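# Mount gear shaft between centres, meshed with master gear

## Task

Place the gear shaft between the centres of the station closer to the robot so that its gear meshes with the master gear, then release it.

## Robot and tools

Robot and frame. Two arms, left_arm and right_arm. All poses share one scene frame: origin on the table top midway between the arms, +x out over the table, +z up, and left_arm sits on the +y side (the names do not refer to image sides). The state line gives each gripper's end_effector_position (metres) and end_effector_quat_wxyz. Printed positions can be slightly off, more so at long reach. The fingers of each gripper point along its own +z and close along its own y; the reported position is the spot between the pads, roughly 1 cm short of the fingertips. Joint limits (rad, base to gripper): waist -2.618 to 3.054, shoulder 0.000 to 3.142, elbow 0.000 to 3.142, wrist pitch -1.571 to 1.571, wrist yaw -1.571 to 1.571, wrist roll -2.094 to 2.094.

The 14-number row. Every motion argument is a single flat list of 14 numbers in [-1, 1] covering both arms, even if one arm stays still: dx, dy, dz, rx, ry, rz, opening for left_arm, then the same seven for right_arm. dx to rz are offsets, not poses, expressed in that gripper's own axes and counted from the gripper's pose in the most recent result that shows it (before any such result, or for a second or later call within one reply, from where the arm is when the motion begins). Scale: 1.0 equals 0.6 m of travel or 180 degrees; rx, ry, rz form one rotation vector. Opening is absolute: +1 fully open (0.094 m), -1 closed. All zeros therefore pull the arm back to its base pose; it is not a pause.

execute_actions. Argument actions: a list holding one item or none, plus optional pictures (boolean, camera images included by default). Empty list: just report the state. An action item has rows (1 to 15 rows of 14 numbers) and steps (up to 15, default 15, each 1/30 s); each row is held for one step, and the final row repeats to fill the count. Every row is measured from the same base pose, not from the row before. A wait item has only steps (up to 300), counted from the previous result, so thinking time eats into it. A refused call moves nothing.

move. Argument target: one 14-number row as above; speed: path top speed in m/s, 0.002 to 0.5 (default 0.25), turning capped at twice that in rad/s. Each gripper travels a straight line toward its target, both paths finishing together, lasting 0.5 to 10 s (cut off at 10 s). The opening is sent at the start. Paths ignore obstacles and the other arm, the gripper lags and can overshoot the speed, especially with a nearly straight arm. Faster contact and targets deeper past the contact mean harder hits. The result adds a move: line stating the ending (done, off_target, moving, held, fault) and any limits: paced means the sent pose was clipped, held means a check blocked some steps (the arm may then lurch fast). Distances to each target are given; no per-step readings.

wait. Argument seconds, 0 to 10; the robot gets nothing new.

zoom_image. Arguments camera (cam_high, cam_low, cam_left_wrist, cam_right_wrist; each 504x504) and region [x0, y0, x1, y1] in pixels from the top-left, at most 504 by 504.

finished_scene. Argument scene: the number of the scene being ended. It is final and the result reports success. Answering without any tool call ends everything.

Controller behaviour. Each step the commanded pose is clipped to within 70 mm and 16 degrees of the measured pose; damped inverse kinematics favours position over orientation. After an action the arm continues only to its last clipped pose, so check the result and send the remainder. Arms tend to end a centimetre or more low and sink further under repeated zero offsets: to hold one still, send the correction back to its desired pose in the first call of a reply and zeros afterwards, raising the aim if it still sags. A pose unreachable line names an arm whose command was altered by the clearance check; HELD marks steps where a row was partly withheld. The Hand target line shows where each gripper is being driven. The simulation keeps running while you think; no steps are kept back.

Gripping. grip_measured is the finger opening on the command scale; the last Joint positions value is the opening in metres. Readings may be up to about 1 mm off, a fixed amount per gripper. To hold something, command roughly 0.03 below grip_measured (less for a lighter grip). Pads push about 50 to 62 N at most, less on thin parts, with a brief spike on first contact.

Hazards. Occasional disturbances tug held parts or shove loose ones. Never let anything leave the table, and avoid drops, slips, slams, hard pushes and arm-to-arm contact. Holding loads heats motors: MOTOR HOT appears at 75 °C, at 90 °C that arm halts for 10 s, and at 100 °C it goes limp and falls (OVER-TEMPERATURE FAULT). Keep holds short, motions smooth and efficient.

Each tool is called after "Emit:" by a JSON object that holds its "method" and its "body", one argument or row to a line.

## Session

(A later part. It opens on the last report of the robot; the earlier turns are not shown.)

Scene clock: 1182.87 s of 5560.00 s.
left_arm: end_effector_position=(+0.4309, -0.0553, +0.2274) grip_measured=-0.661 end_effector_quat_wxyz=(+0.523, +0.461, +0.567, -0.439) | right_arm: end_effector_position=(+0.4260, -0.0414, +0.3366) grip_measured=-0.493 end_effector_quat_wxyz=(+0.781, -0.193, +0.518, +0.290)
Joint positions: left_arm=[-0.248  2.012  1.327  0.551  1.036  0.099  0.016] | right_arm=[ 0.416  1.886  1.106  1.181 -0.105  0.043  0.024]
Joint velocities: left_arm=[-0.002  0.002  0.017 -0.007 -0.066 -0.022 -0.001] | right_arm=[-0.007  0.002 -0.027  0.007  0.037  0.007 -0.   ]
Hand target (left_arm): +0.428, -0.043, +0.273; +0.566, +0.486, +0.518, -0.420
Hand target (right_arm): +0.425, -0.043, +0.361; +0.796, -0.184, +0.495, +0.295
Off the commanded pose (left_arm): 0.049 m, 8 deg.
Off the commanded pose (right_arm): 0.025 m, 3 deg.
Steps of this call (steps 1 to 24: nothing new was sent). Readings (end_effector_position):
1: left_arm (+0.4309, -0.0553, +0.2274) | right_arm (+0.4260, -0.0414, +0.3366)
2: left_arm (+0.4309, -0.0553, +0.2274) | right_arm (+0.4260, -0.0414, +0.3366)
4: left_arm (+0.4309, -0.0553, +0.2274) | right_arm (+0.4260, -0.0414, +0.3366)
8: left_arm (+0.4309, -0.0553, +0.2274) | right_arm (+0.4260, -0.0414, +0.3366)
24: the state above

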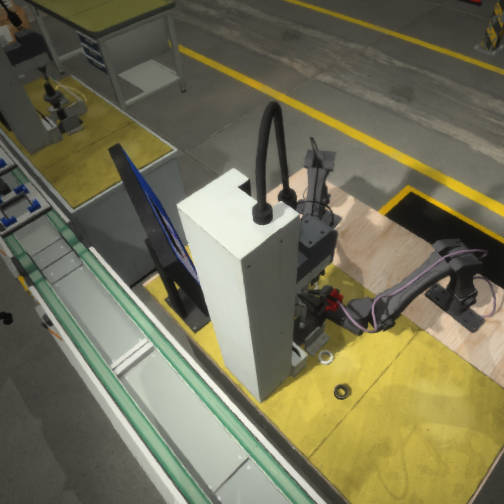

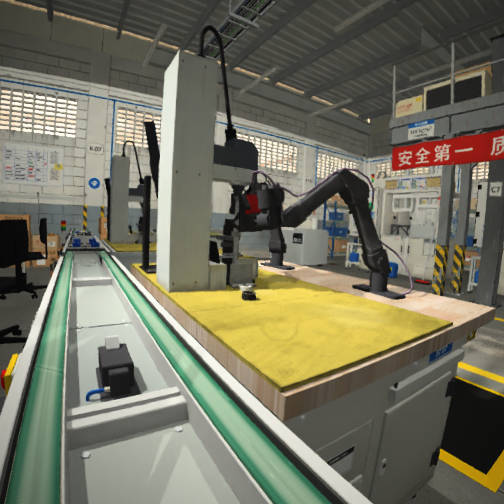

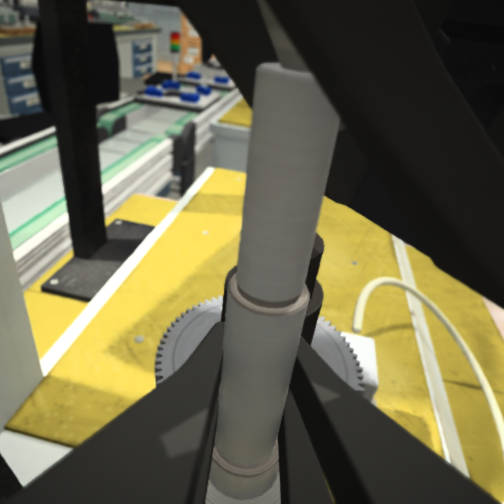

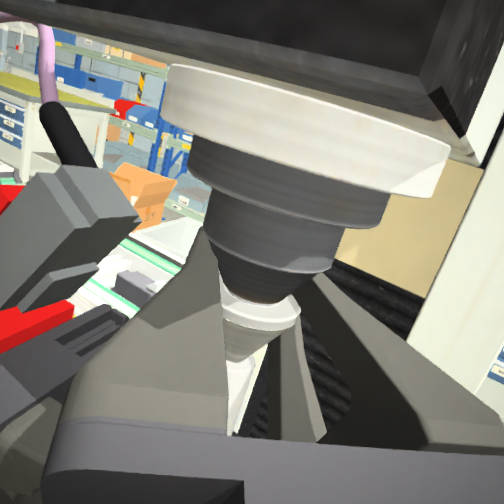

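Emit:
{"method": "execute_actions", "body": {
  "actions": [
    {"rows": [[-0.0765,0,-0.0286,0.0025,-0.0194,0.042,-0.695,-0.038,0,0.0155,0,-0.019,0,-0.535],[-0.0765,0,-0.0292,0.0025,-0.0188,0.042,-0.695,-0.038,0,0.0155,0,-0.019,0,-0.535],[-0.0765,0,-0.0298,0.0025,-0.0182,0.042,-0.695,-0.038,0,0.0155,0,-0.019,0,-0.535],[-0.0765,0,-0.0304,0.0025,-0.0176,0.042,-0.695,-0.038,0,0.0155,0,-0.019,0,-0.535],[-0.0765,0,-0.031,0.0025,-0.017,0.042,-0.695,-0.038,0,0.0155,0,-0.019,0,-0.535],[-0.0765,0,-0.0316,0.0025,-0.0164,0.042,-0.695,-0.038,0,0.0155,0,-0.019,0,-0.535],[-0.0765,0,-0.0322,0.0025,-0.0158,0.042,-0.695,-0.038,0,0.0155,0,-0.019,0,-0.535],[-0.0765,0,-0.0328,0.0025,-0.0152,0.042,-0.695,-0.038,0,0.0155,0,-0.019,0,-0.535],[-0.0765,0,-0.0334,0.0025,-0.0146,0.042,-0.695,-0.038,0,0.0155,0,-0.019,0,-0.535],[-0.0765,0,-0.034,0.0025,-0.014,0.042,-0.695,-0.038,0,0.0155,0,-0.019,0,-0.535],[-0.0765,0,-0.0346,0.0025,-0.0134,0.042,-0.695,-0.038,0,0.0155,0,-0.019,0,-0.535],[-0.0765,0,-0.0352,0.0025,-0.0128,0.042,-0.695,-0.038,0,0.0155,0,-0.019,0,-0.535],[-0.0765,0,-0.0358,0.0025,-0.0122,0.042,-0.695,-0.038,0,0.0155,0,-0.019,0,-0.535],[-0.0765,0,-0.036,0.0025,-0.0116,0.042,-0.695,-0.038,0,0.0155,0,-0.019,0,-0.535],[-0.0765,0,-0.036,0.0025,-0.011,0.042,-0.695,-0.038,0,0.0155,0,-0.019,0,-0.535]], "steps": 15}
  ],
  "pictures": false
}}

Emit:
{"method": "wait", "body": {
  "seconds": 0.8
}}

Emit:
{"method": "zoom_image", "body": {
  "camera": "cam_high",
  "region": [287, 300, 317, 335]
}}

Scene clock: 1202.23 s of 5560.00 s.
left_arm: end_effector_position=(+0.4309, -0.0549, +0.2273) grip_measured=-0.661 end_effector_quat_wxyz=(+0.518, +0.464, +0.574, -0.433) | right_arm: end_effector_position=(+0.4260, -0.0414, +0.3366) grip_measured=-0.493 end_effector_quat_wxyz=(+0.781, -0.193, +0.518, +0.290)
Joint positions: left_arm=[-0.249  2.001  1.338  0.491  1.028  0.131  0.016] | right_arm=[ 0.416  1.886  1.106  1.181 -0.105  0.043  0.024]
Joint velocities: left_arm=[-0.002 -0.032  0.012 -0.198  0.007  0.066 -0.001] | right_arm=[-0.012 -0.022  0.012  0.007  0.007  0.007  0.001]
Hand target (left_arm): +0.427, -0.039, +0.273; +0.559, +0.491, +0.525, -0.413
Hand target (right_arm): +0.425, -0.043, +0.361; +0.796, -0.184, +0.495, +0.295
Off the commanded pose (left_arm): 0.051 m, 8 deg.
Off the commanded pose (right_arm): 0.025 m, 3 deg.
Steps of this call (steps 1 to 90: nothing new was sent; then 15.87 s passed at rest; steps 91 to 105: all 15 steps of this action). Readings (end_effector_position):
91: left_arm (+0.4309, -0.0553, +0.2273) | right_arm (+0.4260, -0.0414, +0.3366)
92: left_arm (+0.4309, -0.0553, +0.2273) | right_arm (+0.4260, -0.0414, +0.3366)
94: left_arm (+0.4309, -0.0552, +0.2275) | right_arm (+0.4260, -0.0414, +0.3366)
98: left_arm (+0.4309, -0.0552, +0.2274) | right_arm (+0.4260, -0.0414, +0.3366)
105: the state above

Scene clock: 1203.03 s of 5560.00 s.
left_arm: end_effector_position=(+0.4310, -0.0548, +0.2273) grip_measured=-0.661 end_effector_quat_wxyz=(+0.517, +0.465, +0.575, -0.431) | right_arm: end_effector_position=(+0.4260, -0.0414, +0.3366) grip_measured=-0.493 end_effector_quat_wxyz=(+0.781, -0.193, +0.518, +0.290)
Joint positions: left_arm=[-0.249  1.999  1.342  0.474  1.027  0.142  0.016] | right_arm=[ 0.416  1.886  1.106  1.181 -0.105  0.043  0.024]
Joint velocities: left_arm=[-0.007 -0.012 -0.007 -0.007 -0.066 -0.007  0.001] | right_arm=[-0.007 -0.012 -0.022  0.007  0.007 -0.022  0.   ]
Hand target (left_arm): +0.427, -0.039, +0.273; +0.559, +0.491, +0.525, -0.413
Hand target (right_arm): +0.425, -0.043, +0.361; +0.796, -0.184, +0.495, +0.295
Off the commanded pose (left_arm): 0.051 m, 8 deg.
Off the commanded pose (right_arm): 0.025 m, 3 deg.
Steps of this call (steps 1 to 24: nothing new was sent). Readings (end_effector_position):
1: left_arm (+0.4309, -0.0549, +0.2274) | right_arm (+0.4260, -0.0414, +0.3366)
2: left_arm (+0.4310, -0.0549, +0.2274) | right_arm (+0.4260, -0.0414, +0.3366)
4: left_arm (+0.4310, -0.0549, +0.2272) | right_arm (+0.4260, -0.0414, +0.3366)
8: left_arm (+0.4310, -0.0548, +0.2272) | right_arm (+0.4260, -0.0414, +0.3366)
24: the state above

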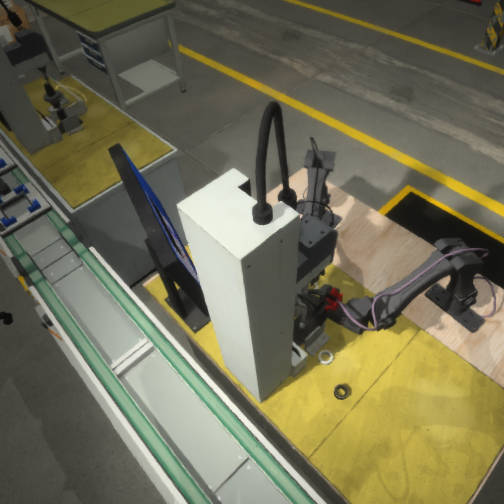

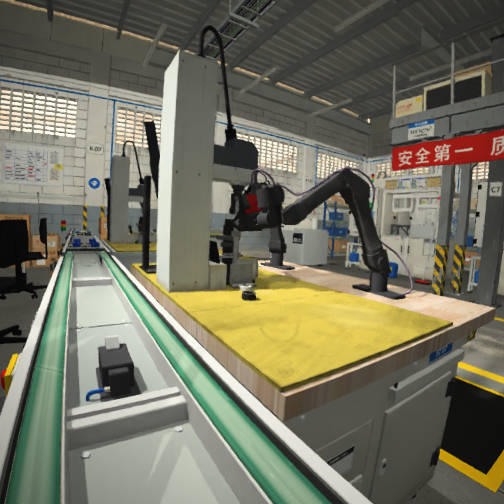

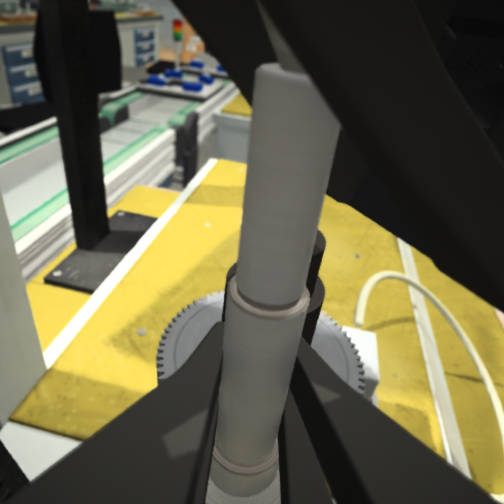

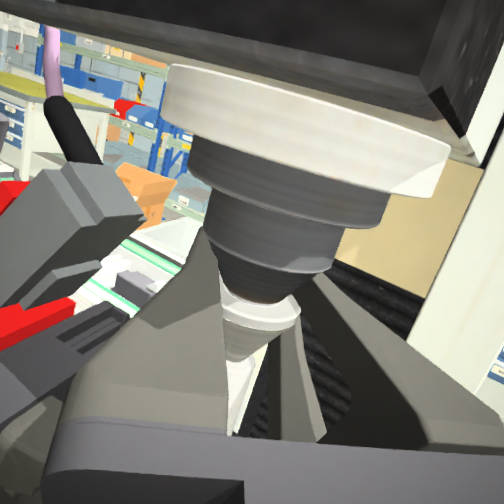

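Region (287, 300, 317, 335) of cam_high's 504x504 image, scaled by 14.400, with more detail than that image has; it fills the left 432 columns of this view, and the rest is white.

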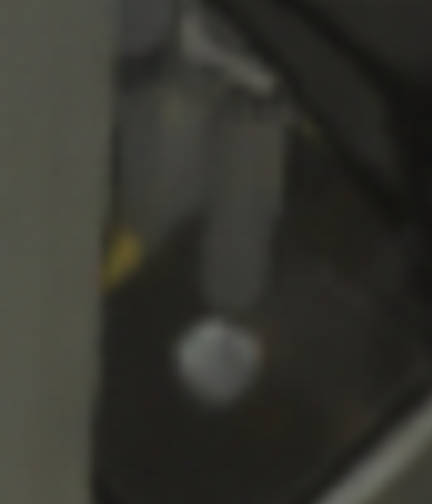

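Emit:
{"method": "execute_actions", "body": {
  "actions": [
    {"rows": [[-0.0736,-0.0023,-0.032,0.003,-0.0198,0.0418,-0.695,-0.038,0,0.0155,0,-0.019,0,-0.535],[-0.074,-0.0021,-0.0295,0.003,-0.0202,0.0418,-0.695,-0.038,0,0.0155,0,-0.019,0,-0.535],[-0.0743,-0.0019,-0.027,0.003,-0.0206,0.0418,-0.695,-0.038,0,0.0155,0,-0.019,0,-0.535],[-0.0746,-0.0017,-0.0245,0.003,-0.021,0.0418,-0.695,-0.038,0,0.0155,0,-0.019,0,-0.535],[-0.0749,-0.0015,-0.022,0.003,-0.0214,0.0418,-0.695,-0.038,0,0.0155,0,-0.019,0,-0.535],[-0.0752,-0.0013,-0.0195,0.003,-0.0218,0.0418,-0.695,-0.038,0,0.0155,0,-0.019,0,-0.535],[-0.0754,-0.0011,-0.0175,0.003,-0.0222,0.0418,-0.695,-0.038,0,0.0155,0,-0.019,0,-0.535],[-0.0756,-0.001,-0.0157,0.003,-0.0225,0.0418,-0.695,-0.038,0,0.0155,0,-0.019,0,-0.535]], "steps": 10}
  ],
  "pictures": false
}}

Emit:
{"method": "execute_actions", "body": {
  "actions": [
    {"rows": [[-0.0756,-0.001,-0.0157,0.001,-0.0225,0.0418,-0.695,-0.038,0,0.0155,0,-0.019,0,-0.535],[-0.0756,-0.001,-0.0157,-0.0015,-0.0225,0.0418,-0.695,-0.038,0,0.0155,0,-0.019,0,-0.535],[-0.0756,-0.001,-0.0157,-0.004,-0.0225,0.0417,-0.695,-0.038,0,0.0155,0,-0.019,0,-0.535],[-0.0756,-0.001,-0.0157,-0.0065,-0.0225,0.0416,-0.695,-0.038,0,0.0155,0,-0.019,0,-0.535],[-0.0756,-0.001,-0.0157,-0.009,-0.0225,0.0415,-0.695,-0.038,0,0.0155,0,-0.019,0,-0.535],[-0.0756,-0.001,-0.0157,-0.0115,-0.0225,0.0414,-0.695,-0.038,0,0.0155,0,-0.019,0,-0.535],[-0.0756,-0.001,-0.0157,-0.014,-0.0225,0.0413,-0.695,-0.038,0,0.0155,0,-0.019,0,-0.535],[-0.0756,-0.001,-0.0157,-0.0165,-0.0225,0.0412,-0.695,-0.038,0,0.0155,0,-0.019,0,-0.535],[-0.0756,-0.001,-0.0157,-0.019,-0.0225,0.0411,-0.695,-0.038,0,0.0155,0,-0.019,0,-0.535],[-0.0756,-0.001,-0.0157,-0.0215,-0.0225,0.041,-0.695,-0.038,0,0.0155,0,-0.019,0,-0.535],[-0.0756,-0.001,-0.0157,-0.024,-0.0225,0.0409,-0.695,-0.038,0,0.0155,0,-0.019,0,-0.535],[-0.0756,-0.001,-0.0157,-0.0265,-0.0225,0.0408,-0.695,-0.038,0,0.0155,0,-0.019,0,-0.535],[-0.0756,-0.001,-0.0157,-0.0285,-0.0225,0.0407,-0.695,-0.038,0,0.0155,0,-0.019,0,-0.535],[-0.0756,-0.001,-0.0157,-0.030,-0.0225,0.0406,-0.695,-0.038,0,0.0155,0,-0.019,0,-0.535]], "steps": 15}
  ],
  "pictures": false
}}

Emit:
{"method": "wait", "body": {
  "seconds": 0.8
}}

Emit:
{"method": "zoom_image", "body": {
  "camera": "cam_high",
  "region": [287, 300, 317, 335]
}}

Scene clock: 1256.63 s of 5560.00 s.
left_arm: end_effector_position=(+0.4311, -0.0554, +0.2272) grip_measured=-0.661 end_effector_quat_wxyz=(+0.517, +0.465, +0.575, -0.430) | right_arm: end_effector_position=(+0.4260, -0.0414, +0.3366) grip_measured=-0.493 end_effector_quat_wxyz=(+0.781, -0.193, +0.518, +0.290)
Joint positions: left_arm=[-0.25   1.999  1.342  0.474  1.024  0.142  0.016] | right_arm=[ 0.416  1.886  1.106  1.181 -0.105  0.043  0.024]
Joint velocities: left_arm=[ 0.002  0.002 -0.022  0.007 -0.037 -0.007 -0.   ] | right_arm=[ 0.007 -0.027 -0.002 -0.051 -0.007 -0.007 -0.001]
Hand target (left_arm): +0.428, -0.050, +0.272; +0.561, +0.490, +0.523, -0.414
Hand target (right_arm): +0.425, -0.043, +0.361; +0.796, -0.184, +0.495, +0.295
Off the commanded pose (left_arm): 0.046 m, 9 deg.
Off the commanded pose (right_arm): 0.025 m, 3 deg.
Steps of this call (steps 1 to 90: nothing new was sent; then 50.27 s passed at rest; steps 91 to 100: all 10 steps of this action). Readings (end_effector_position):
91: left_arm (+0.4309, -0.0551, +0.2273) | right_arm (+0.4260, -0.0414, +0.3366)
92: left_arm (+0.4310, -0.0551, +0.2273) | right_arm (+0.4260, -0.0414, +0.3366)
94: left_arm (+0.4310, -0.0553, +0.2273) | right_arm (+0.4260, -0.0414, +0.3366)
98: left_arm (+0.4311, -0.0554, +0.2272) | right_arm (+0.4260, -0.0414, +0.3366)
100: the state above

Scene clock: 1257.13 s of 5560.00 s.
left_arm: end_effector_position=(+0.4319, -0.0554, +0.2276) grip_measured=-0.661 end_effector_quat_wxyz=(+0.530, +0.448, +0.593, -0.409) | right_arm: end_effector_position=(+0.4260, -0.0414, +0.3366) grip_measured=-0.493 end_effector_quat_wxyz=(+0.781, -0.193, +0.518, +0.290)
Joint positions: left_arm=[-0.266  1.964  1.299  0.488  0.939  0.133  0.016] | right_arm=[ 0.416  1.886  1.106  1.181 -0.105  0.043  0.024]
Joint velocities: left_arm=[-0.046 -0.056 -0.115  0.125 -0.227 -0.037  0.   ] | right_arm=[ 0.007  0.002  0.027 -0.007  0.007  0.051 -0.001]
Hand target (left_arm): +0.428, -0.050, +0.273; +0.583, +0.461, +0.546, -0.386
Hand target (right_arm): +0.425, -0.043, +0.361; +0.796, -0.184, +0.495, +0.295
Off the commanded pose (left_arm): 0.046 m, 9 deg.
Off the commanded pose (right_arm): 0.025 m, 3 deg.
Steps of this call (steps 1 to 15: all 15 steps of this action). Readings (end_effector_position):
1: left_arm (+0.4310, -0.0557, +0.2273) | right_arm (+0.4260, -0.0414, +0.3366)
2: left_arm (+0.4312, -0.0556, +0.2273) | right_arm (+0.4260, -0.0414, +0.3366)
4: left_arm (+0.4315, -0.0556, +0.2275) | right_arm (+0.4260, -0.0414, +0.3366)
8: left_arm (+0.4315, -0.0555, +0.2276) | right_arm (+0.4260, -0.0414, +0.3366)
15: the state above

Scene clock: 1257.93 s of 5560.00 s.
left_arm: end_effector_position=(+0.4324, -0.0551, +0.2276) grip_measured=-0.661 end_effector_quat_wxyz=(+0.532, +0.445, +0.595, -0.406) | right_arm: end_effector_position=(+0.4260, -0.0414, +0.3366) grip_measured=-0.493 end_effector_quat_wxyz=(+0.781, -0.193, +0.518, +0.290)
Joint positions: left_arm=[-0.267  1.959  1.292  0.491  0.926  0.132  0.016] | right_arm=[ 0.416  1.886  1.106  1.181 -0.105  0.043  0.024]
Joint velocities: left_arm=[-0.012  0.002  0.007 -0.007  0.007 -0.022 -0.001] | right_arm=[ 0.007 -0.007  0.007 -0.022 -0.037 -0.081  0.   ]
Hand target (left_arm): +0.428, -0.050, +0.273; +0.583, +0.461, +0.546, -0.386
Hand target (right_arm): +0.425, -0.043, +0.361; +0.796, -0.184, +0.495, +0.295
Off the commanded pose (left_arm): 0.046 m, 9 deg.
Off the commanded pose (right_arm): 0.025 m, 3 deg.
Steps of this call (steps 1 to 24: nothing new was sent). Readings (end_effector_position):
1: left_arm (+0.4320, -0.0553, +0.2275) | right_arm (+0.4260, -0.0414, +0.3366)
2: left_arm (+0.4322, -0.0552, +0.2275) | right_arm (+0.4260, -0.0414, +0.3366)
4: left_arm (+0.4322, -0.0552, +0.2277) | right_arm (+0.4260, -0.0414, +0.3366)
8: left_arm (+0.4324, -0.0551, +0.2276) | right_arm (+0.4260, -0.0414, +0.3366)
24: the state above

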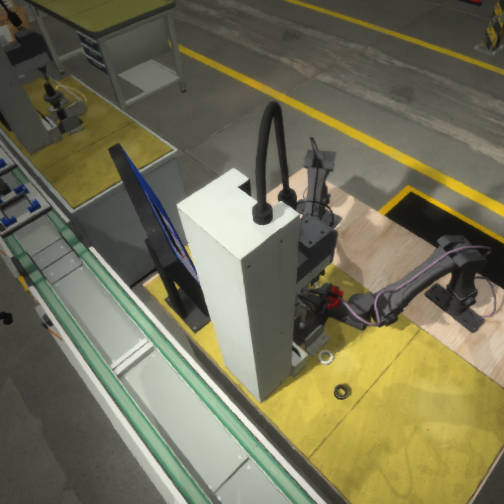

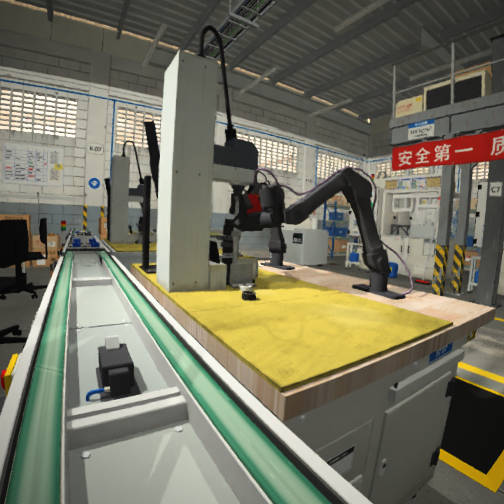

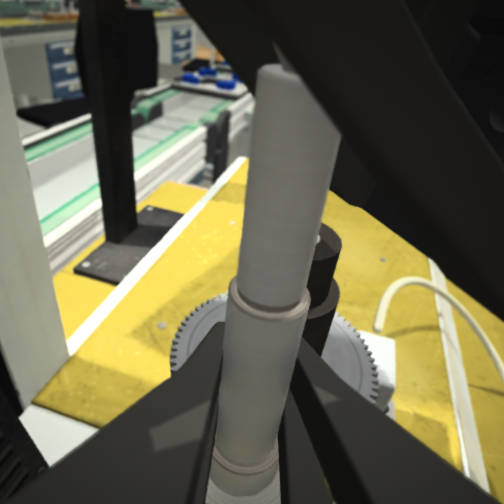

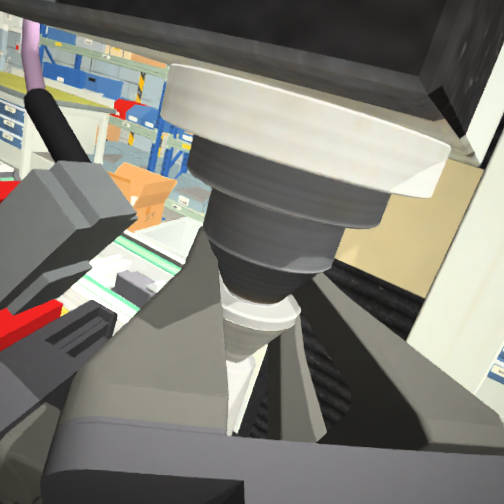

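Region (287, 300, 317, 335) of cam_high's 504x504 image, scaled by 14.400, with more detail than that image has; it fills the left 432 columns of this view, and the rest is white.

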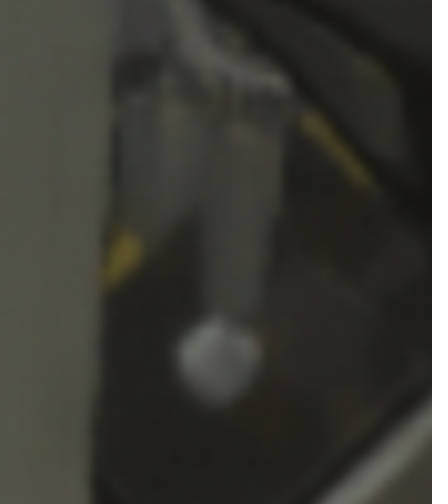

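Emit:
{"method": "execute_actions", "body": {
  "actions": [
    {"rows": [[-0.073,-0.0051,-0.0182,-0.0038,-0.0257,0.0393,-0.695,-0.037,0,0.0151,0,-0.0185,0,-0.535],[-0.0719,-0.0048,-0.0184,-0.0036,-0.0253,0.0387,-0.695,-0.036,0,0.0147,0,-0.018,0,-0.535],[-0.0708,-0.0046,-0.0186,-0.0035,-0.0248,0.038,-0.695,-0.035,0,0.0143,0,-0.0175,0,-0.535],[-0.0697,-0.0043,-0.0187,-0.0033,-0.0244,0.0374,-0.695,-0.034,0,0.0138,0,-0.017,0,-0.535],[-0.0685,-0.004,-0.0189,-0.0032,-0.024,0.0367,-0.695,-0.033,0,0.0134,0,-0.0165,0,-0.535],[-0.0674,-0.0038,-0.0191,-0.003,-0.0235,0.0361,-0.695,-0.032,0,0.013,0,-0.016,0,-0.535],[-0.0663,-0.0035,-0.0192,-0.0029,-0.0231,0.0355,-0.695,-0.031,0,0.0126,0,-0.0155,0,-0.535],[-0.0651,-0.0033,-0.0194,-0.0028,-0.0226,0.0348,-0.695,-0.030,0,0.0122,0,-0.015,0,-0.535],[-0.064,-0.003,-0.0196,-0.0026,-0.0222,0.0342,-0.695,-0.029,0,0.0118,0,-0.0145,0,-0.535],[-0.0629,-0.0028,-0.0197,-0.0025,-0.0218,0.0335,-0.695,-0.028,0,0.0114,0,-0.014,0,-0.535],[-0.0617,-0.0025,-0.0199,-0.0024,-0.0213,0.0329,-0.695,-0.027,0,0.011,0,-0.0135,0,-0.535],[-0.0606,-0.0023,-0.0201,-0.0022,-0.0209,0.0323,-0.695,-0.026,0,0.0106,0,-0.013,0,-0.535],[-0.0594,-0.002,-0.0202,-0.0021,-0.0204,0.0316,-0.695,-0.025,0,0.0102,0,-0.0125,0,-0.535],[-0.0582,-0.0018,-0.0204,-0.002,-0.020,0.031,-0.695,-0.0247,0,0.010,0,-0.012,0,-0.535]], "steps": 15}
  ],
  "pictures": false
}}

Emit:
{"method": "wait", "body": {
  "seconds": 0.8
}}

Scene clock: 1277.73 s of 5560.00 s.
left_arm: end_effector_position=(+0.4324, -0.0550, +0.2274) grip_measured=-0.661 end_effector_quat_wxyz=(+0.532, +0.445, +0.595, -0.406) | right_arm: end_effector_position=(+0.4260, -0.0414, +0.3366) grip_measured=-0.493 end_effector_quat_wxyz=(+0.781, -0.193, +0.518, +0.290)
Joint positions: left_arm=[-0.267  1.959  1.292  0.49   0.926  0.132  0.016] | right_arm=[ 0.416  1.886  1.106  1.181 -0.105  0.043  0.024]
Joint velocities: left_arm=[-0.002 -0.002  0.002  0.022 -0.022 -0.022 -0.   ] | right_arm=[-0.012 -0.007  0.002 -0.007 -0.007 -0.081  0.   ]
Hand target (left_arm): +0.429, -0.048, +0.263; +0.570, +0.460, +0.557, -0.391
Hand target (right_arm): +0.426, -0.042, +0.352; +0.791, -0.187, +0.504, +0.293
Off the commanded pose (left_arm): 0.037 m, 7 deg.
Off the commanded pose (right_arm): 0.016 m, 2 deg.
Steps of this call (steps 1 to 90: nothing new was sent; then 16.30 s passed at rest; steps 91 to 105: all 15 steps of this action). Readings (end_effector_position):
91: left_arm (+0.4324, -0.0551, +0.2276) | right_arm (+0.4260, -0.0414, +0.3366)
92: left_arm (+0.4324, -0.0551, +0.2276) | right_arm (+0.4260, -0.0414, +0.3366)
94: left_arm (+0.4324, -0.0551, +0.2276) | right_arm (+0.4260, -0.0414, +0.3366)
98: left_arm (+0.4324, -0.0551, +0.2276) | right_arm (+0.4260, -0.0414, +0.3366)
105: the state above

Scene clock: 1278.53 s of 5560.00 s.
left_arm: end_effector_position=(+0.4324, -0.0550, +0.2274) grip_measured=-0.661 end_effector_quat_wxyz=(+0.532, +0.445, +0.595, -0.406) | right_arm: end_effector_position=(+0.4260, -0.0414, +0.3366) grip_measured=-0.493 end_effector_quat_wxyz=(+0.781, -0.193, +0.518, +0.290)
Joint positions: left_arm=[-0.267  1.959  1.292  0.49   0.926  0.132  0.016] | right_arm=[ 0.416  1.886  1.106  1.181 -0.105  0.043  0.024]
Joint velocities: left_arm=[-0.002  0.007  0.007 -0.037  0.022 -0.066 -0.   ] | right_arm=[-0.007 -0.002 -0.007 -0.007 -0.125 -0.037  0.001]
Hand target (left_arm): +0.429, -0.048, +0.263; +0.570, +0.460, +0.557, -0.391
Hand target (right_arm): +0.426, -0.042, +0.352; +0.791, -0.187, +0.504, +0.293
Off the commanded pose (left_arm): 0.037 m, 7 deg.
Off the commanded pose (right_arm): 0.016 m, 2 deg.
Steps of this call (steps 1 to 24: nothing new was sent). Readings (end_effector_position):
1: left_arm (+0.4324, -0.0550, +0.2274) | right_arm (+0.4260, -0.0414, +0.3366)
2: left_arm (+0.4324, -0.0550, +0.2274) | right_arm (+0.4260, -0.0414, +0.3366)
4: left_arm (+0.4324, -0.0550, +0.2274) | right_arm (+0.4260, -0.0414, +0.3366)
8: left_arm (+0.4324, -0.0550, +0.2274) | right_arm (+0.4260, -0.0414, +0.3366)
24: the state above

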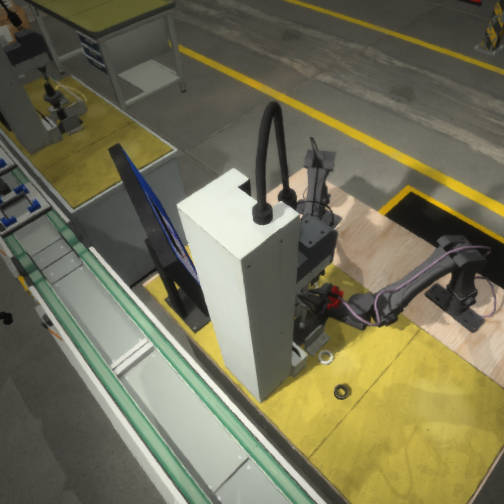

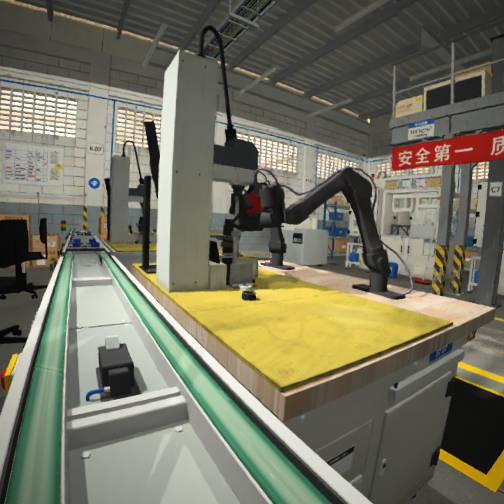

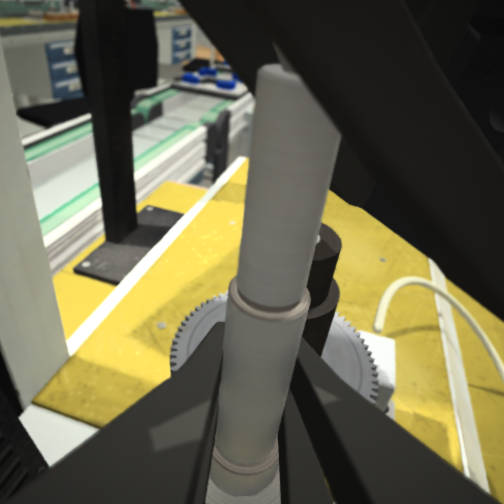

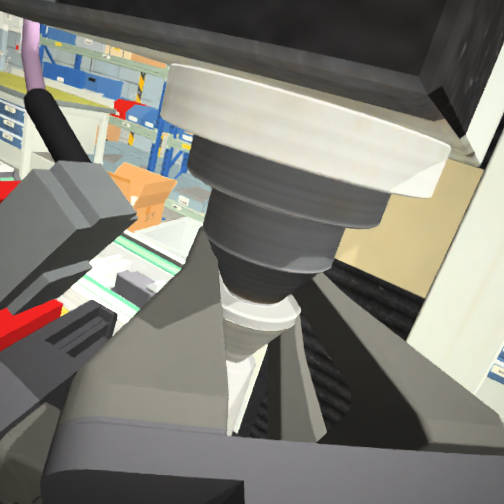

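Emit:
{"method": "execute_actions", "body": {
  "actions": [
    {"rows": [[-0.0571,-0.0018,-0.0203,-0.002,-0.0196,0.0304,-0.695,-0.0234,0,0.0095,0,-0.0114,0,-0.535],[-0.0557,-0.0018,-0.0201,-0.002,-0.0191,0.0297,-0.695,-0.0221,0,0.009,0,-0.0108,0,-0.535],[-0.0543,-0.0018,-0.020,-0.002,-0.0186,0.029,-0.695,-0.0208,0,0.0085,0,-0.0101,0,-0.535],[-0.0529,-0.0018,-0.0198,-0.002,-0.0181,0.0282,-0.695,-0.0194,0,0.0079,0,-0.0095,0,-0.535],[-0.0515,-0.0018,-0.0197,-0.002,-0.0176,0.0275,-0.695,-0.0181,0,0.0074,0,-0.0088,0,-0.535],[-0.0501,-0.0018,-0.0195,-0.002,-0.0171,0.0268,-0.695,-0.0168,0,0.0068,0,-0.0082,0,-0.535],[-0.0487,-0.0018,-0.0194,-0.002,-0.0167,0.026,-0.695,-0.0155,0,0.0063,0,-0.0075,0,-0.535],[-0.0473,-0.0018,-0.0192,-0.002,-0.0162,0.0253,-0.695,-0.0141,0,0.0058,0,-0.0069,0,-0.535],[-0.0459,-0.0018,-0.0191,-0.002,-0.0157,0.0246,-0.695,-0.0128,0,0.0052,0,-0.0062,0,-0.535],[-0.0445,-0.0018,-0.0189,-0.002,-0.0152,0.0238,-0.695,-0.0115,0,0.0047,0,-0.0056,0,-0.535],[-0.0431,-0.0018,-0.0188,-0.002,-0.0147,0.0231,-0.695,-0.0102,0,0.0041,0,-0.0049,0,-0.535],[-0.0417,-0.0018,-0.0186,-0.002,-0.0142,0.0224,-0.695,-0.0088,0,0.0036,0,-0.0043,0,-0.535],[-0.0403,-0.0018,-0.0185,-0.002,-0.0138,0.0216,-0.695,-0.0075,0,0.0031,0,-0.0036,0,-0.535],[-0.039,-0.0018,-0.0183,-0.002,-0.0134,0.021,-0.695,-0.0062,0,0.0025,0,-0.003,0,-0.535]], "steps": 15}
  ],
  "pictures": false
}}

Emit:
{"method": "wait", "body": {
  "seconds": 0.8
}}

Scene clock: 1290.03 s of 5560.00 s.
left_arm: end_effector_position=(+0.4323, -0.0549, +0.2267) grip_measured=-0.661 end_effector_quat_wxyz=(+0.531, +0.445, +0.596, -0.406) | right_arm: end_effector_position=(+0.4260, -0.0414, +0.3366) grip_measured=-0.493 end_effector_quat_wxyz=(+0.781, -0.193, +0.518, +0.289)
Joint positions: left_arm=[-0.267  1.959  1.291  0.489  0.926  0.132  0.016] | right_arm=[ 0.416  1.886  1.106  1.181 -0.105  0.043  0.024]
Joint velocities: left_arm=[-0.002  0.002 -0.012 -0.007 -0.007  0.037 -0.001] | right_arm=[-0.002  0.012 -0.027 -0.007  0.081  0.095 -0.   ]
Hand target (left_arm): +0.429, -0.048, +0.251; +0.558, +0.455, +0.571, -0.395
Hand target (right_arm): +0.426, -0.041, +0.341; +0.784, -0.192, +0.515, +0.290
Off the commanded pose (left_arm): 0.026 m, 5 deg.
Off the commanded pose (right_arm): 0.004 m, 1 deg.
Steps of this call (steps 1 to 90: nothing new was sent; then 8.00 s passed at rest; steps 91 to 105: all 15 steps of this action). Readings (end_effector_position):
91: left_arm (+0.4324, -0.0550, +0.2274) | right_arm (+0.4260, -0.0414, +0.3366)
92: left_arm (+0.4323, -0.0550, +0.2274) | right_arm (+0.4260, -0.0414, +0.3366)
94: left_arm (+0.4323, -0.0550, +0.2274) | right_arm (+0.4260, -0.0414, +0.3366)
98: left_arm (+0.4323, -0.0550, +0.2273) | right_arm (+0.4260, -0.0414, +0.3366)
105: the state above

Scene clock: 1290.83 s of 5560.00 s.
left_arm: end_effector_position=(+0.4322, -0.0549, +0.2266) grip_measured=-0.661 end_effector_quat_wxyz=(+0.531, +0.445, +0.596, -0.406) | right_arm: end_effector_position=(+0.4260, -0.0414, +0.3366) grip_measured=-0.493 end_effector_quat_wxyz=(+0.781, -0.193, +0.518, +0.289)
Joint positions: left_arm=[-0.267  1.959  1.291  0.49   0.926  0.131  0.016] | right_arm=[ 0.416  1.886  1.106  1.181 -0.105  0.043  0.024]
Joint velocities: left_arm=[ 0.022 -0.022 -0.012  0.022  0.037  0.081  0.001] | right_arm=[ 0.007  0.007  0.012 -0.066  0.051  0.037 -0.   ]
Hand target (left_arm): +0.429, -0.048, +0.251; +0.558, +0.455, +0.571, -0.395
Hand target (right_arm): +0.426, -0.041, +0.341; +0.784, -0.192, +0.515, +0.290
Off the commanded pose (left_arm): 0.027 m, 5 deg.
Off the commanded pose (right_arm): 0.004 m, 1 deg.
Steps of this call (steps 1 to 24: nothing new was sent). Readings (end_effector_position):
1: left_arm (+0.4323, -0.0549, +0.2267) | right_arm (+0.4260, -0.0414, +0.3366)
2: left_arm (+0.4323, -0.0549, +0.2268) | right_arm (+0.4260, -0.0414, +0.3366)
4: left_arm (+0.4322, -0.0549, +0.2266) | right_arm (+0.4260, -0.0414, +0.3366)
8: left_arm (+0.4322, -0.0549, +0.2266) | right_arm (+0.4260, -0.0414, +0.3366)
24: the state above

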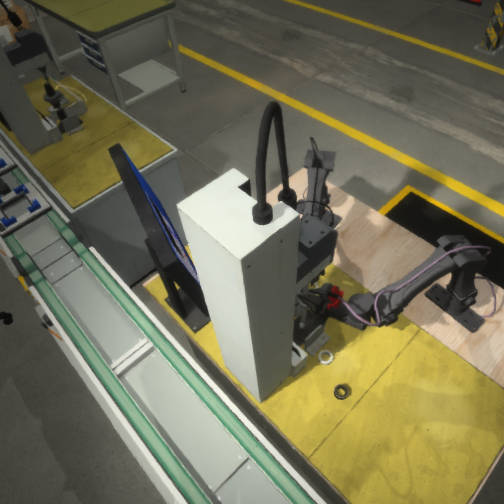

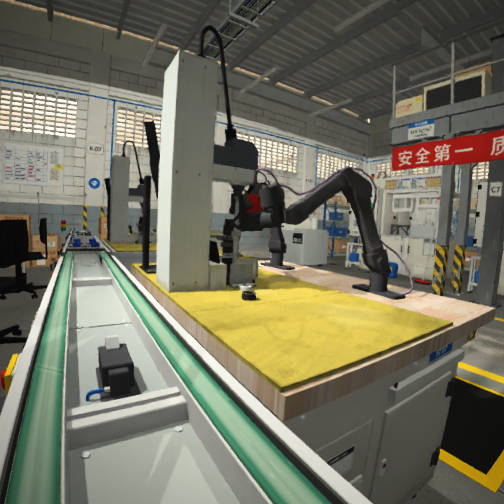

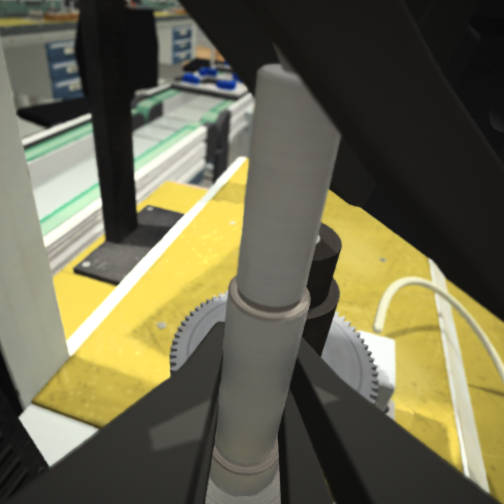

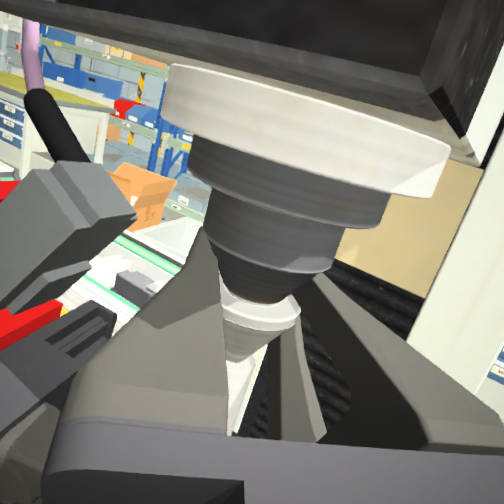

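Emit:
{"method": "execute_actions", "body": {
  "actions": [
    {"rows": [[-0.0395,-0.0018,-0.0183,-0.002,-0.0132,0.0207,-0.695,-0.0053,0,0.0022,0,-0.0028,0,-0.535],[-0.0387,-0.0018,-0.0182,-0.002,-0.0129,0.0203,-0.695,-0.0044,0,0.0018,0,-0.0025,0,-0.535],[-0.0379,-0.0018,-0.0181,-0.002,-0.0126,0.0199,-0.695,-0.0035,0,0.0014,0,-0.0022,0,-0.535],[-0.0371,-0.0018,-0.018,-0.002,-0.0123,0.0195,-0.695,-0.0026,0,0.0011,0,-0.002,0,-0.535],[-0.0363,-0.0018,-0.0179,-0.002,-0.012,0.0191,-0.695,-0.0017,0,0.0007,0,-0.0017,0,-0.535],[-0.0355,-0.0018,-0.0178,-0.002,-0.0118,0.0187,-0.695,-0.0008,0,0.0003,0,-0.0015,0,-0.535],[-0.0347,-0.0018,-0.0177,-0.002,-0.0116,0.0183,-0.695,0,0,0,0,-0.0012,0,-0.535],[-0.0339,-0.0018,-0.0176,-0.002,-0.0114,0.0179,-0.695,0.0009,0,-0.0004,0,-0.001,0,-0.535],[-0.0331,-0.0018,-0.0175,-0.002,-0.0112,0.0175,-0.695,0.0018,0,-0.0007,0,-0.0008,0,-0.535],[-0.0323,-0.0018,-0.0174,-0.002,-0.011,0.0171,-0.695,0.0027,0,-0.0011,0,-0.0006,0,-0.535],[-0.0315,-0.0018,-0.0173,-0.002,-0.0107,0.0167,-0.695,0.0036,0,-0.0015,0,-0.0004,0,-0.535],[-0.0307,-0.0018,-0.0172,-0.002,-0.0104,0.0163,-0.695,0.0045,0,-0.0018,0,-0.0002,0,-0.535],[-0.030,-0.0018,-0.0171,-0.002,-0.0102,0.016,-0.695,0.0054,0,-0.0022,0,0,0,-0.535],[-0.030,-0.0018,-0.0171,-0.002,-0.0102,0.016,-0.695,0.0062,0,-0.0025,0,0,0,-0.535]], "steps": 15}
  ],
  "pictures": false
}}

Emit:
{"method": "wait", "body": {
  "seconds": 0.8
}}

Scene clock: 1303.37 s of 5560.00 s.
left_arm: end_effector_position=(+0.4322, -0.0549, +0.2266) grip_measured=-0.661 end_effector_quat_wxyz=(+0.531, +0.445, +0.596, -0.406) | right_arm: end_effector_position=(+0.4260, -0.0414, +0.3366) grip_measured=-0.493 end_effector_quat_wxyz=(+0.781, -0.193, +0.518, +0.289)
Joint positions: left_arm=[-0.267  1.959  1.291  0.49   0.926  0.131  0.016] | right_arm=[ 0.416  1.886  1.106  1.181 -0.105  0.042  0.024]
Joint velocities: left_arm=[-0.012 -0.012 -0.002  0.022  0.007  0.066  0.001] | right_arm=[-0.002 -0.017 -0.012  0.022 -0.007 -0.022 -0.   ]
Hand target (left_arm): +0.429, -0.048, +0.245; +0.552, +0.452, +0.578, -0.398
Hand target (right_arm): +0.426, -0.041, +0.333; +0.781, -0.193, +0.519, +0.289
Off the commanded pose (left_arm): 0.021 m, 3 deg.
Off the commanded pose (right_arm): 0.004 m, 0 deg.
Steps of this call (steps 1 to 90: nothing new was sent; then 9.03 s passed at rest; steps 91 to 105: all 15 steps of this action). Readings (end_effector_position):
91: left_arm (+0.4322, -0.0549, +0.2266) | right_arm (+0.4260, -0.0414, +0.3366)
92: left_arm (+0.4322, -0.0549, +0.2266) | right_arm (+0.4260, -0.0414, +0.3366)
94: left_arm (+0.4322, -0.0549, +0.2266) | right_arm (+0.4260, -0.0414, +0.3366)
98: left_arm (+0.4322, -0.0549, +0.2266) | right_arm (+0.4260, -0.0414, +0.3366)
105: the state above

Scene clock: 1304.17 s of 5560.00 s.
left_arm: end_effector_position=(+0.4322, -0.0549, +0.2266) grip_measured=-0.661 end_effector_quat_wxyz=(+0.531, +0.445, +0.596, -0.406) | right_arm: end_effector_position=(+0.4260, -0.0414, +0.3366) grip_measured=-0.493 end_effector_quat_wxyz=(+0.781, -0.193, +0.518, +0.289)
Joint positions: left_arm=[-0.267  1.959  1.291  0.49   0.926  0.131  0.016] | right_arm=[ 0.416  1.886  1.106  1.181 -0.105  0.042  0.024]
Joint velocities: left_arm=[-0.007 -0.022 -0.012 -0.022 -0.051 -0.022  0.001] | right_arm=[ 0.012 -0.012  0.017  0.066 -0.066 -0.022 -0.   ]
Hand target (left_arm): +0.429, -0.048, +0.245; +0.552, +0.452, +0.578, -0.398
Hand target (right_arm): +0.426, -0.041, +0.333; +0.781, -0.193, +0.519, +0.289
Off the commanded pose (left_arm): 0.021 m, 3 deg.
Off the commanded pose (right_arm): 0.004 m, 0 deg.
Steps of this call (steps 1 to 24: nothing new was sent). Readings (end_effector_position):
1: left_arm (+0.4322, -0.0549, +0.2266) | right_arm (+0.4260, -0.0414, +0.3366)
2: left_arm (+0.4322, -0.0549, +0.2266) | right_arm (+0.4260, -0.0414, +0.3366)
4: left_arm (+0.4322, -0.0549, +0.2266) | right_arm (+0.4260, -0.0414, +0.3366)
8: left_arm (+0.4322, -0.0549, +0.2266) | right_arm (+0.4260, -0.0414, +0.3366)
24: the state above

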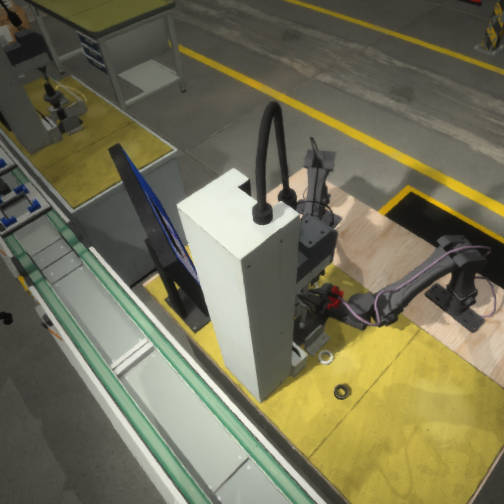

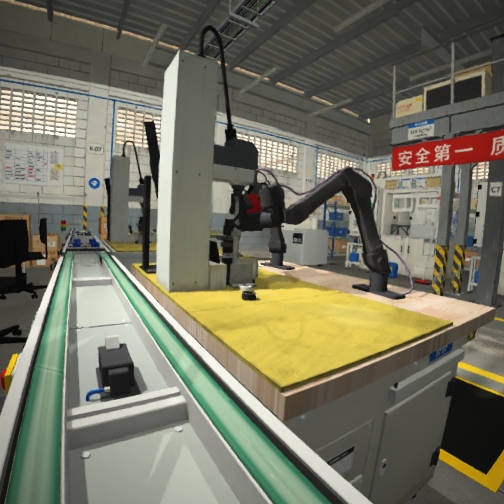

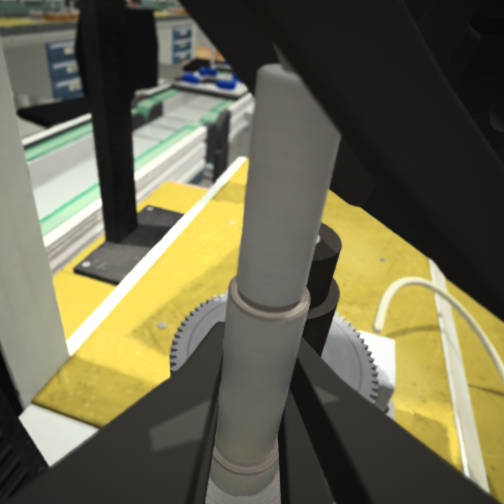

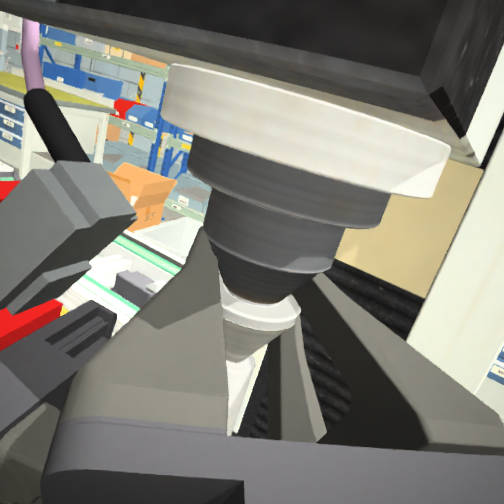

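Emit:
{"method": "execute_actions", "body": {
  "actions": [
    {"rows": [[-0.031,-0.0018,-0.0171,-0.002,-0.0105,0.0165,-0.695,0.002,0,-0.0008,0,-0.001,0,-0.55],[-0.032,-0.0018,-0.0171,-0.002,-0.0108,0.017,-0.695,-0.003,0,0.0012,0,-0.003,0,-0.56],[-0.033,-0.0018,-0.0171,-0.002,-0.0111,0.0175,-0.695,-0.008,0,0.0033,0,-0.005,0,-0.56],[-0.034,-0.0018,-0.0171,-0.002,-0.0114,0.018,-0.695,-0.013,0,0.0053,0,-0.007,0,-0.56],[-0.035,-0.0018,-0.0171,-0.002,-0.0117,0.0185,-0.695,-0.018,0,0.0073,0,-0.009,0,-0.56],[-0.036,-0.0018,-0.0172,-0.002,-0.012,0.019,-0.695,-0.023,0,0.0094,0,-0.0115,0,-0.56],[-0.037,-0.0018,-0.0174,-0.002,-0.0123,0.0195,-0.695,-0.028,0,0.0114,0,-0.014,0,-0.56],[-0.038,-0.0018,-0.0176,-0.002,-0.0126,0.020,-0.695,-0.033,0,0.0134,0,-0.0165,0,-0.56],[-0.039,-0.0018,-0.0178,-0.002,-0.0129,0.0205,-0.695,-0.038,0,0.0155,0,-0.019,0,-0.56],[-0.040,-0.0018,-0.018,-0.002,-0.0132,0.021,-0.695,-0.043,0,0.0175,0,-0.0215,0,-0.56],[-0.040,-0.0018,-0.018,-0.002,-0.0132,0.021,-0.695,-0.048,0,0.0195,0,-0.024,0,-0.56],[-0.040,-0.0018,-0.018,-0.002,-0.0132,0.021,-0.695,-0.053,0,0.0216,0,-0.0265,0,-0.56],[-0.040,-0.0018,-0.018,-0.002,-0.0132,0.021,-0.695,-0.057,0,0.0232,0,-0.0285,0,-0.56],[-0.040,-0.0018,-0.018,-0.002,-0.0132,0.021,-0.695,-0.060,0,0.0244,0,-0.030,0,-0.56],[-0.040,-0.0018,-0.018,-0.002,-0.0132,0.021,-0.695,-0.062,0,0.0252,0,-0.031,0,-0.56]], "steps": 15}
  ],
  "pictures": false
}}

Emit:
{"method": "wait", "body": {
  "seconds": 0.8
}}

Scene clock: 1329.57 s of 5560.00 s.
left_arm: end_effector_position=(+0.4322, -0.0549, +0.2266) grip_measured=-0.661 end_effector_quat_wxyz=(+0.531, +0.445, +0.596, -0.406) | right_arm: end_effector_position=(+0.4260, -0.0414, +0.3371) grip_measured=-0.493 end_effector_quat_wxyz=(+0.782, -0.193, +0.518, +0.289)
Joint positions: left_arm=[-0.267  1.959  1.291  0.49   0.926  0.131  0.016] | right_arm=[ 0.416  1.886  1.107  1.181 -0.105  0.042  0.024]
Joint velocities: left_arm=[-0.002  0.002  0.032  0.037 -0.007 -0.066 -0.   ] | right_arm=[-0.002  0.002  0.007  0.007 -0.007  0.037  0.001]
Hand target (left_arm): +0.429, -0.048, +0.251; +0.557, +0.454, +0.572, -0.395
Hand target (right_arm): +0.423, -0.044, +0.375; +0.806, -0.179, +0.480, +0.298
Off the commanded pose (left_arm): 0.026 m, 4 deg.
Off the commanded pose (right_arm): 0.040 m, 6 deg.
Steps of this call (steps 1 to 90: nothing new was sent; then 21.90 s passed at rest; steps 91 to 105: all 15 steps of this action). Readings (end_effector_position):
91: left_arm (+0.4322, -0.0549, +0.2266) | right_arm (+0.4260, -0.0414, +0.3366)
92: left_arm (+0.4322, -0.0549, +0.2266) | right_arm (+0.4260, -0.0414, +0.3366)
94: left_arm (+0.4322, -0.0549, +0.2266) | right_arm (+0.4260, -0.0414, +0.3366)
98: left_arm (+0.4322, -0.0549, +0.2266) | right_arm (+0.4260, -0.0414, +0.3366)
105: the state above

Scene clock: 1330.37 s of 5560.00 s.
left_arm: end_effector_position=(+0.4322, -0.0549, +0.2266) grip_measured=-0.661 end_effector_quat_wxyz=(+0.531, +0.445, +0.596, -0.406) | right_arm: end_effector_position=(+0.4260, -0.0414, +0.3371) grip_measured=-0.493 end_effector_quat_wxyz=(+0.782, -0.193, +0.518, +0.289)
Joint positions: left_arm=[-0.267  1.959  1.291  0.49   0.926  0.131  0.016] | right_arm=[ 0.416  1.886  1.107  1.181 -0.105  0.042  0.024]
Joint velocities: left_arm=[ 0.002 -0.007  0.007  0.051  0.037 -0.007 -0.   ] | right_arm=[ 0.002  0.002 -0.017 -0.066 -0.037  0.051 -0.001]
Hand target (left_arm): +0.429, -0.048, +0.251; +0.557, +0.454, +0.572, -0.395
Hand target (right_arm): +0.423, -0.044, +0.375; +0.806, -0.179, +0.480, +0.298
Off the commanded pose (left_arm): 0.026 m, 4 deg.
Off the commanded pose (right_arm): 0.040 m, 6 deg.
Steps of this call (steps 1 to 24: nothing new was sent). Readings (end_effector_position):
1: left_arm (+0.4322, -0.0549, +0.2266) | right_arm (+0.4260, -0.0414, +0.3371)
2: left_arm (+0.4322, -0.0549, +0.2266) | right_arm (+0.4260, -0.0414, +0.3371)
4: left_arm (+0.4322, -0.0549, +0.2266) | right_arm (+0.4260, -0.0414, +0.3371)
8: left_arm (+0.4322, -0.0549, +0.2266) | right_arm (+0.4260, -0.0414, +0.3371)
24: the state above

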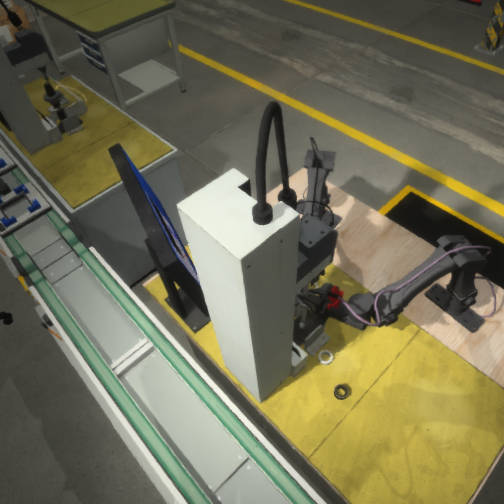

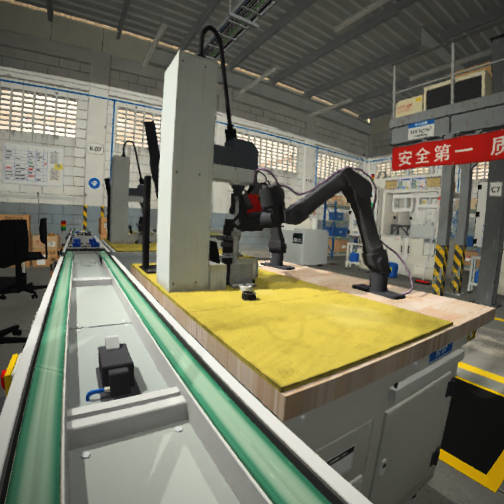

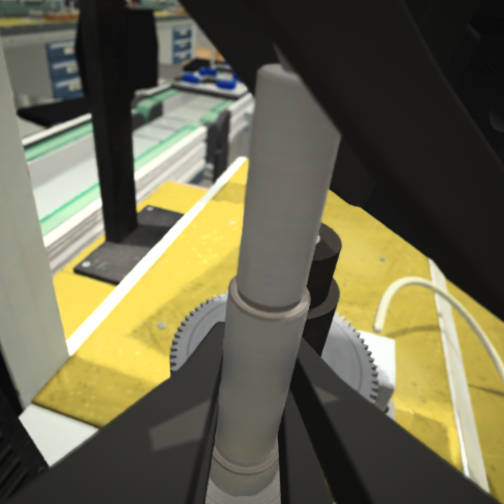

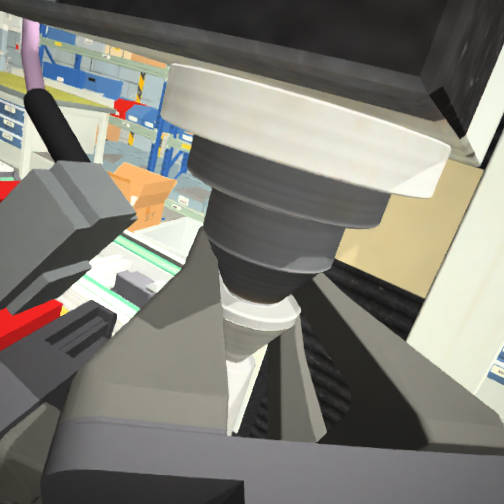

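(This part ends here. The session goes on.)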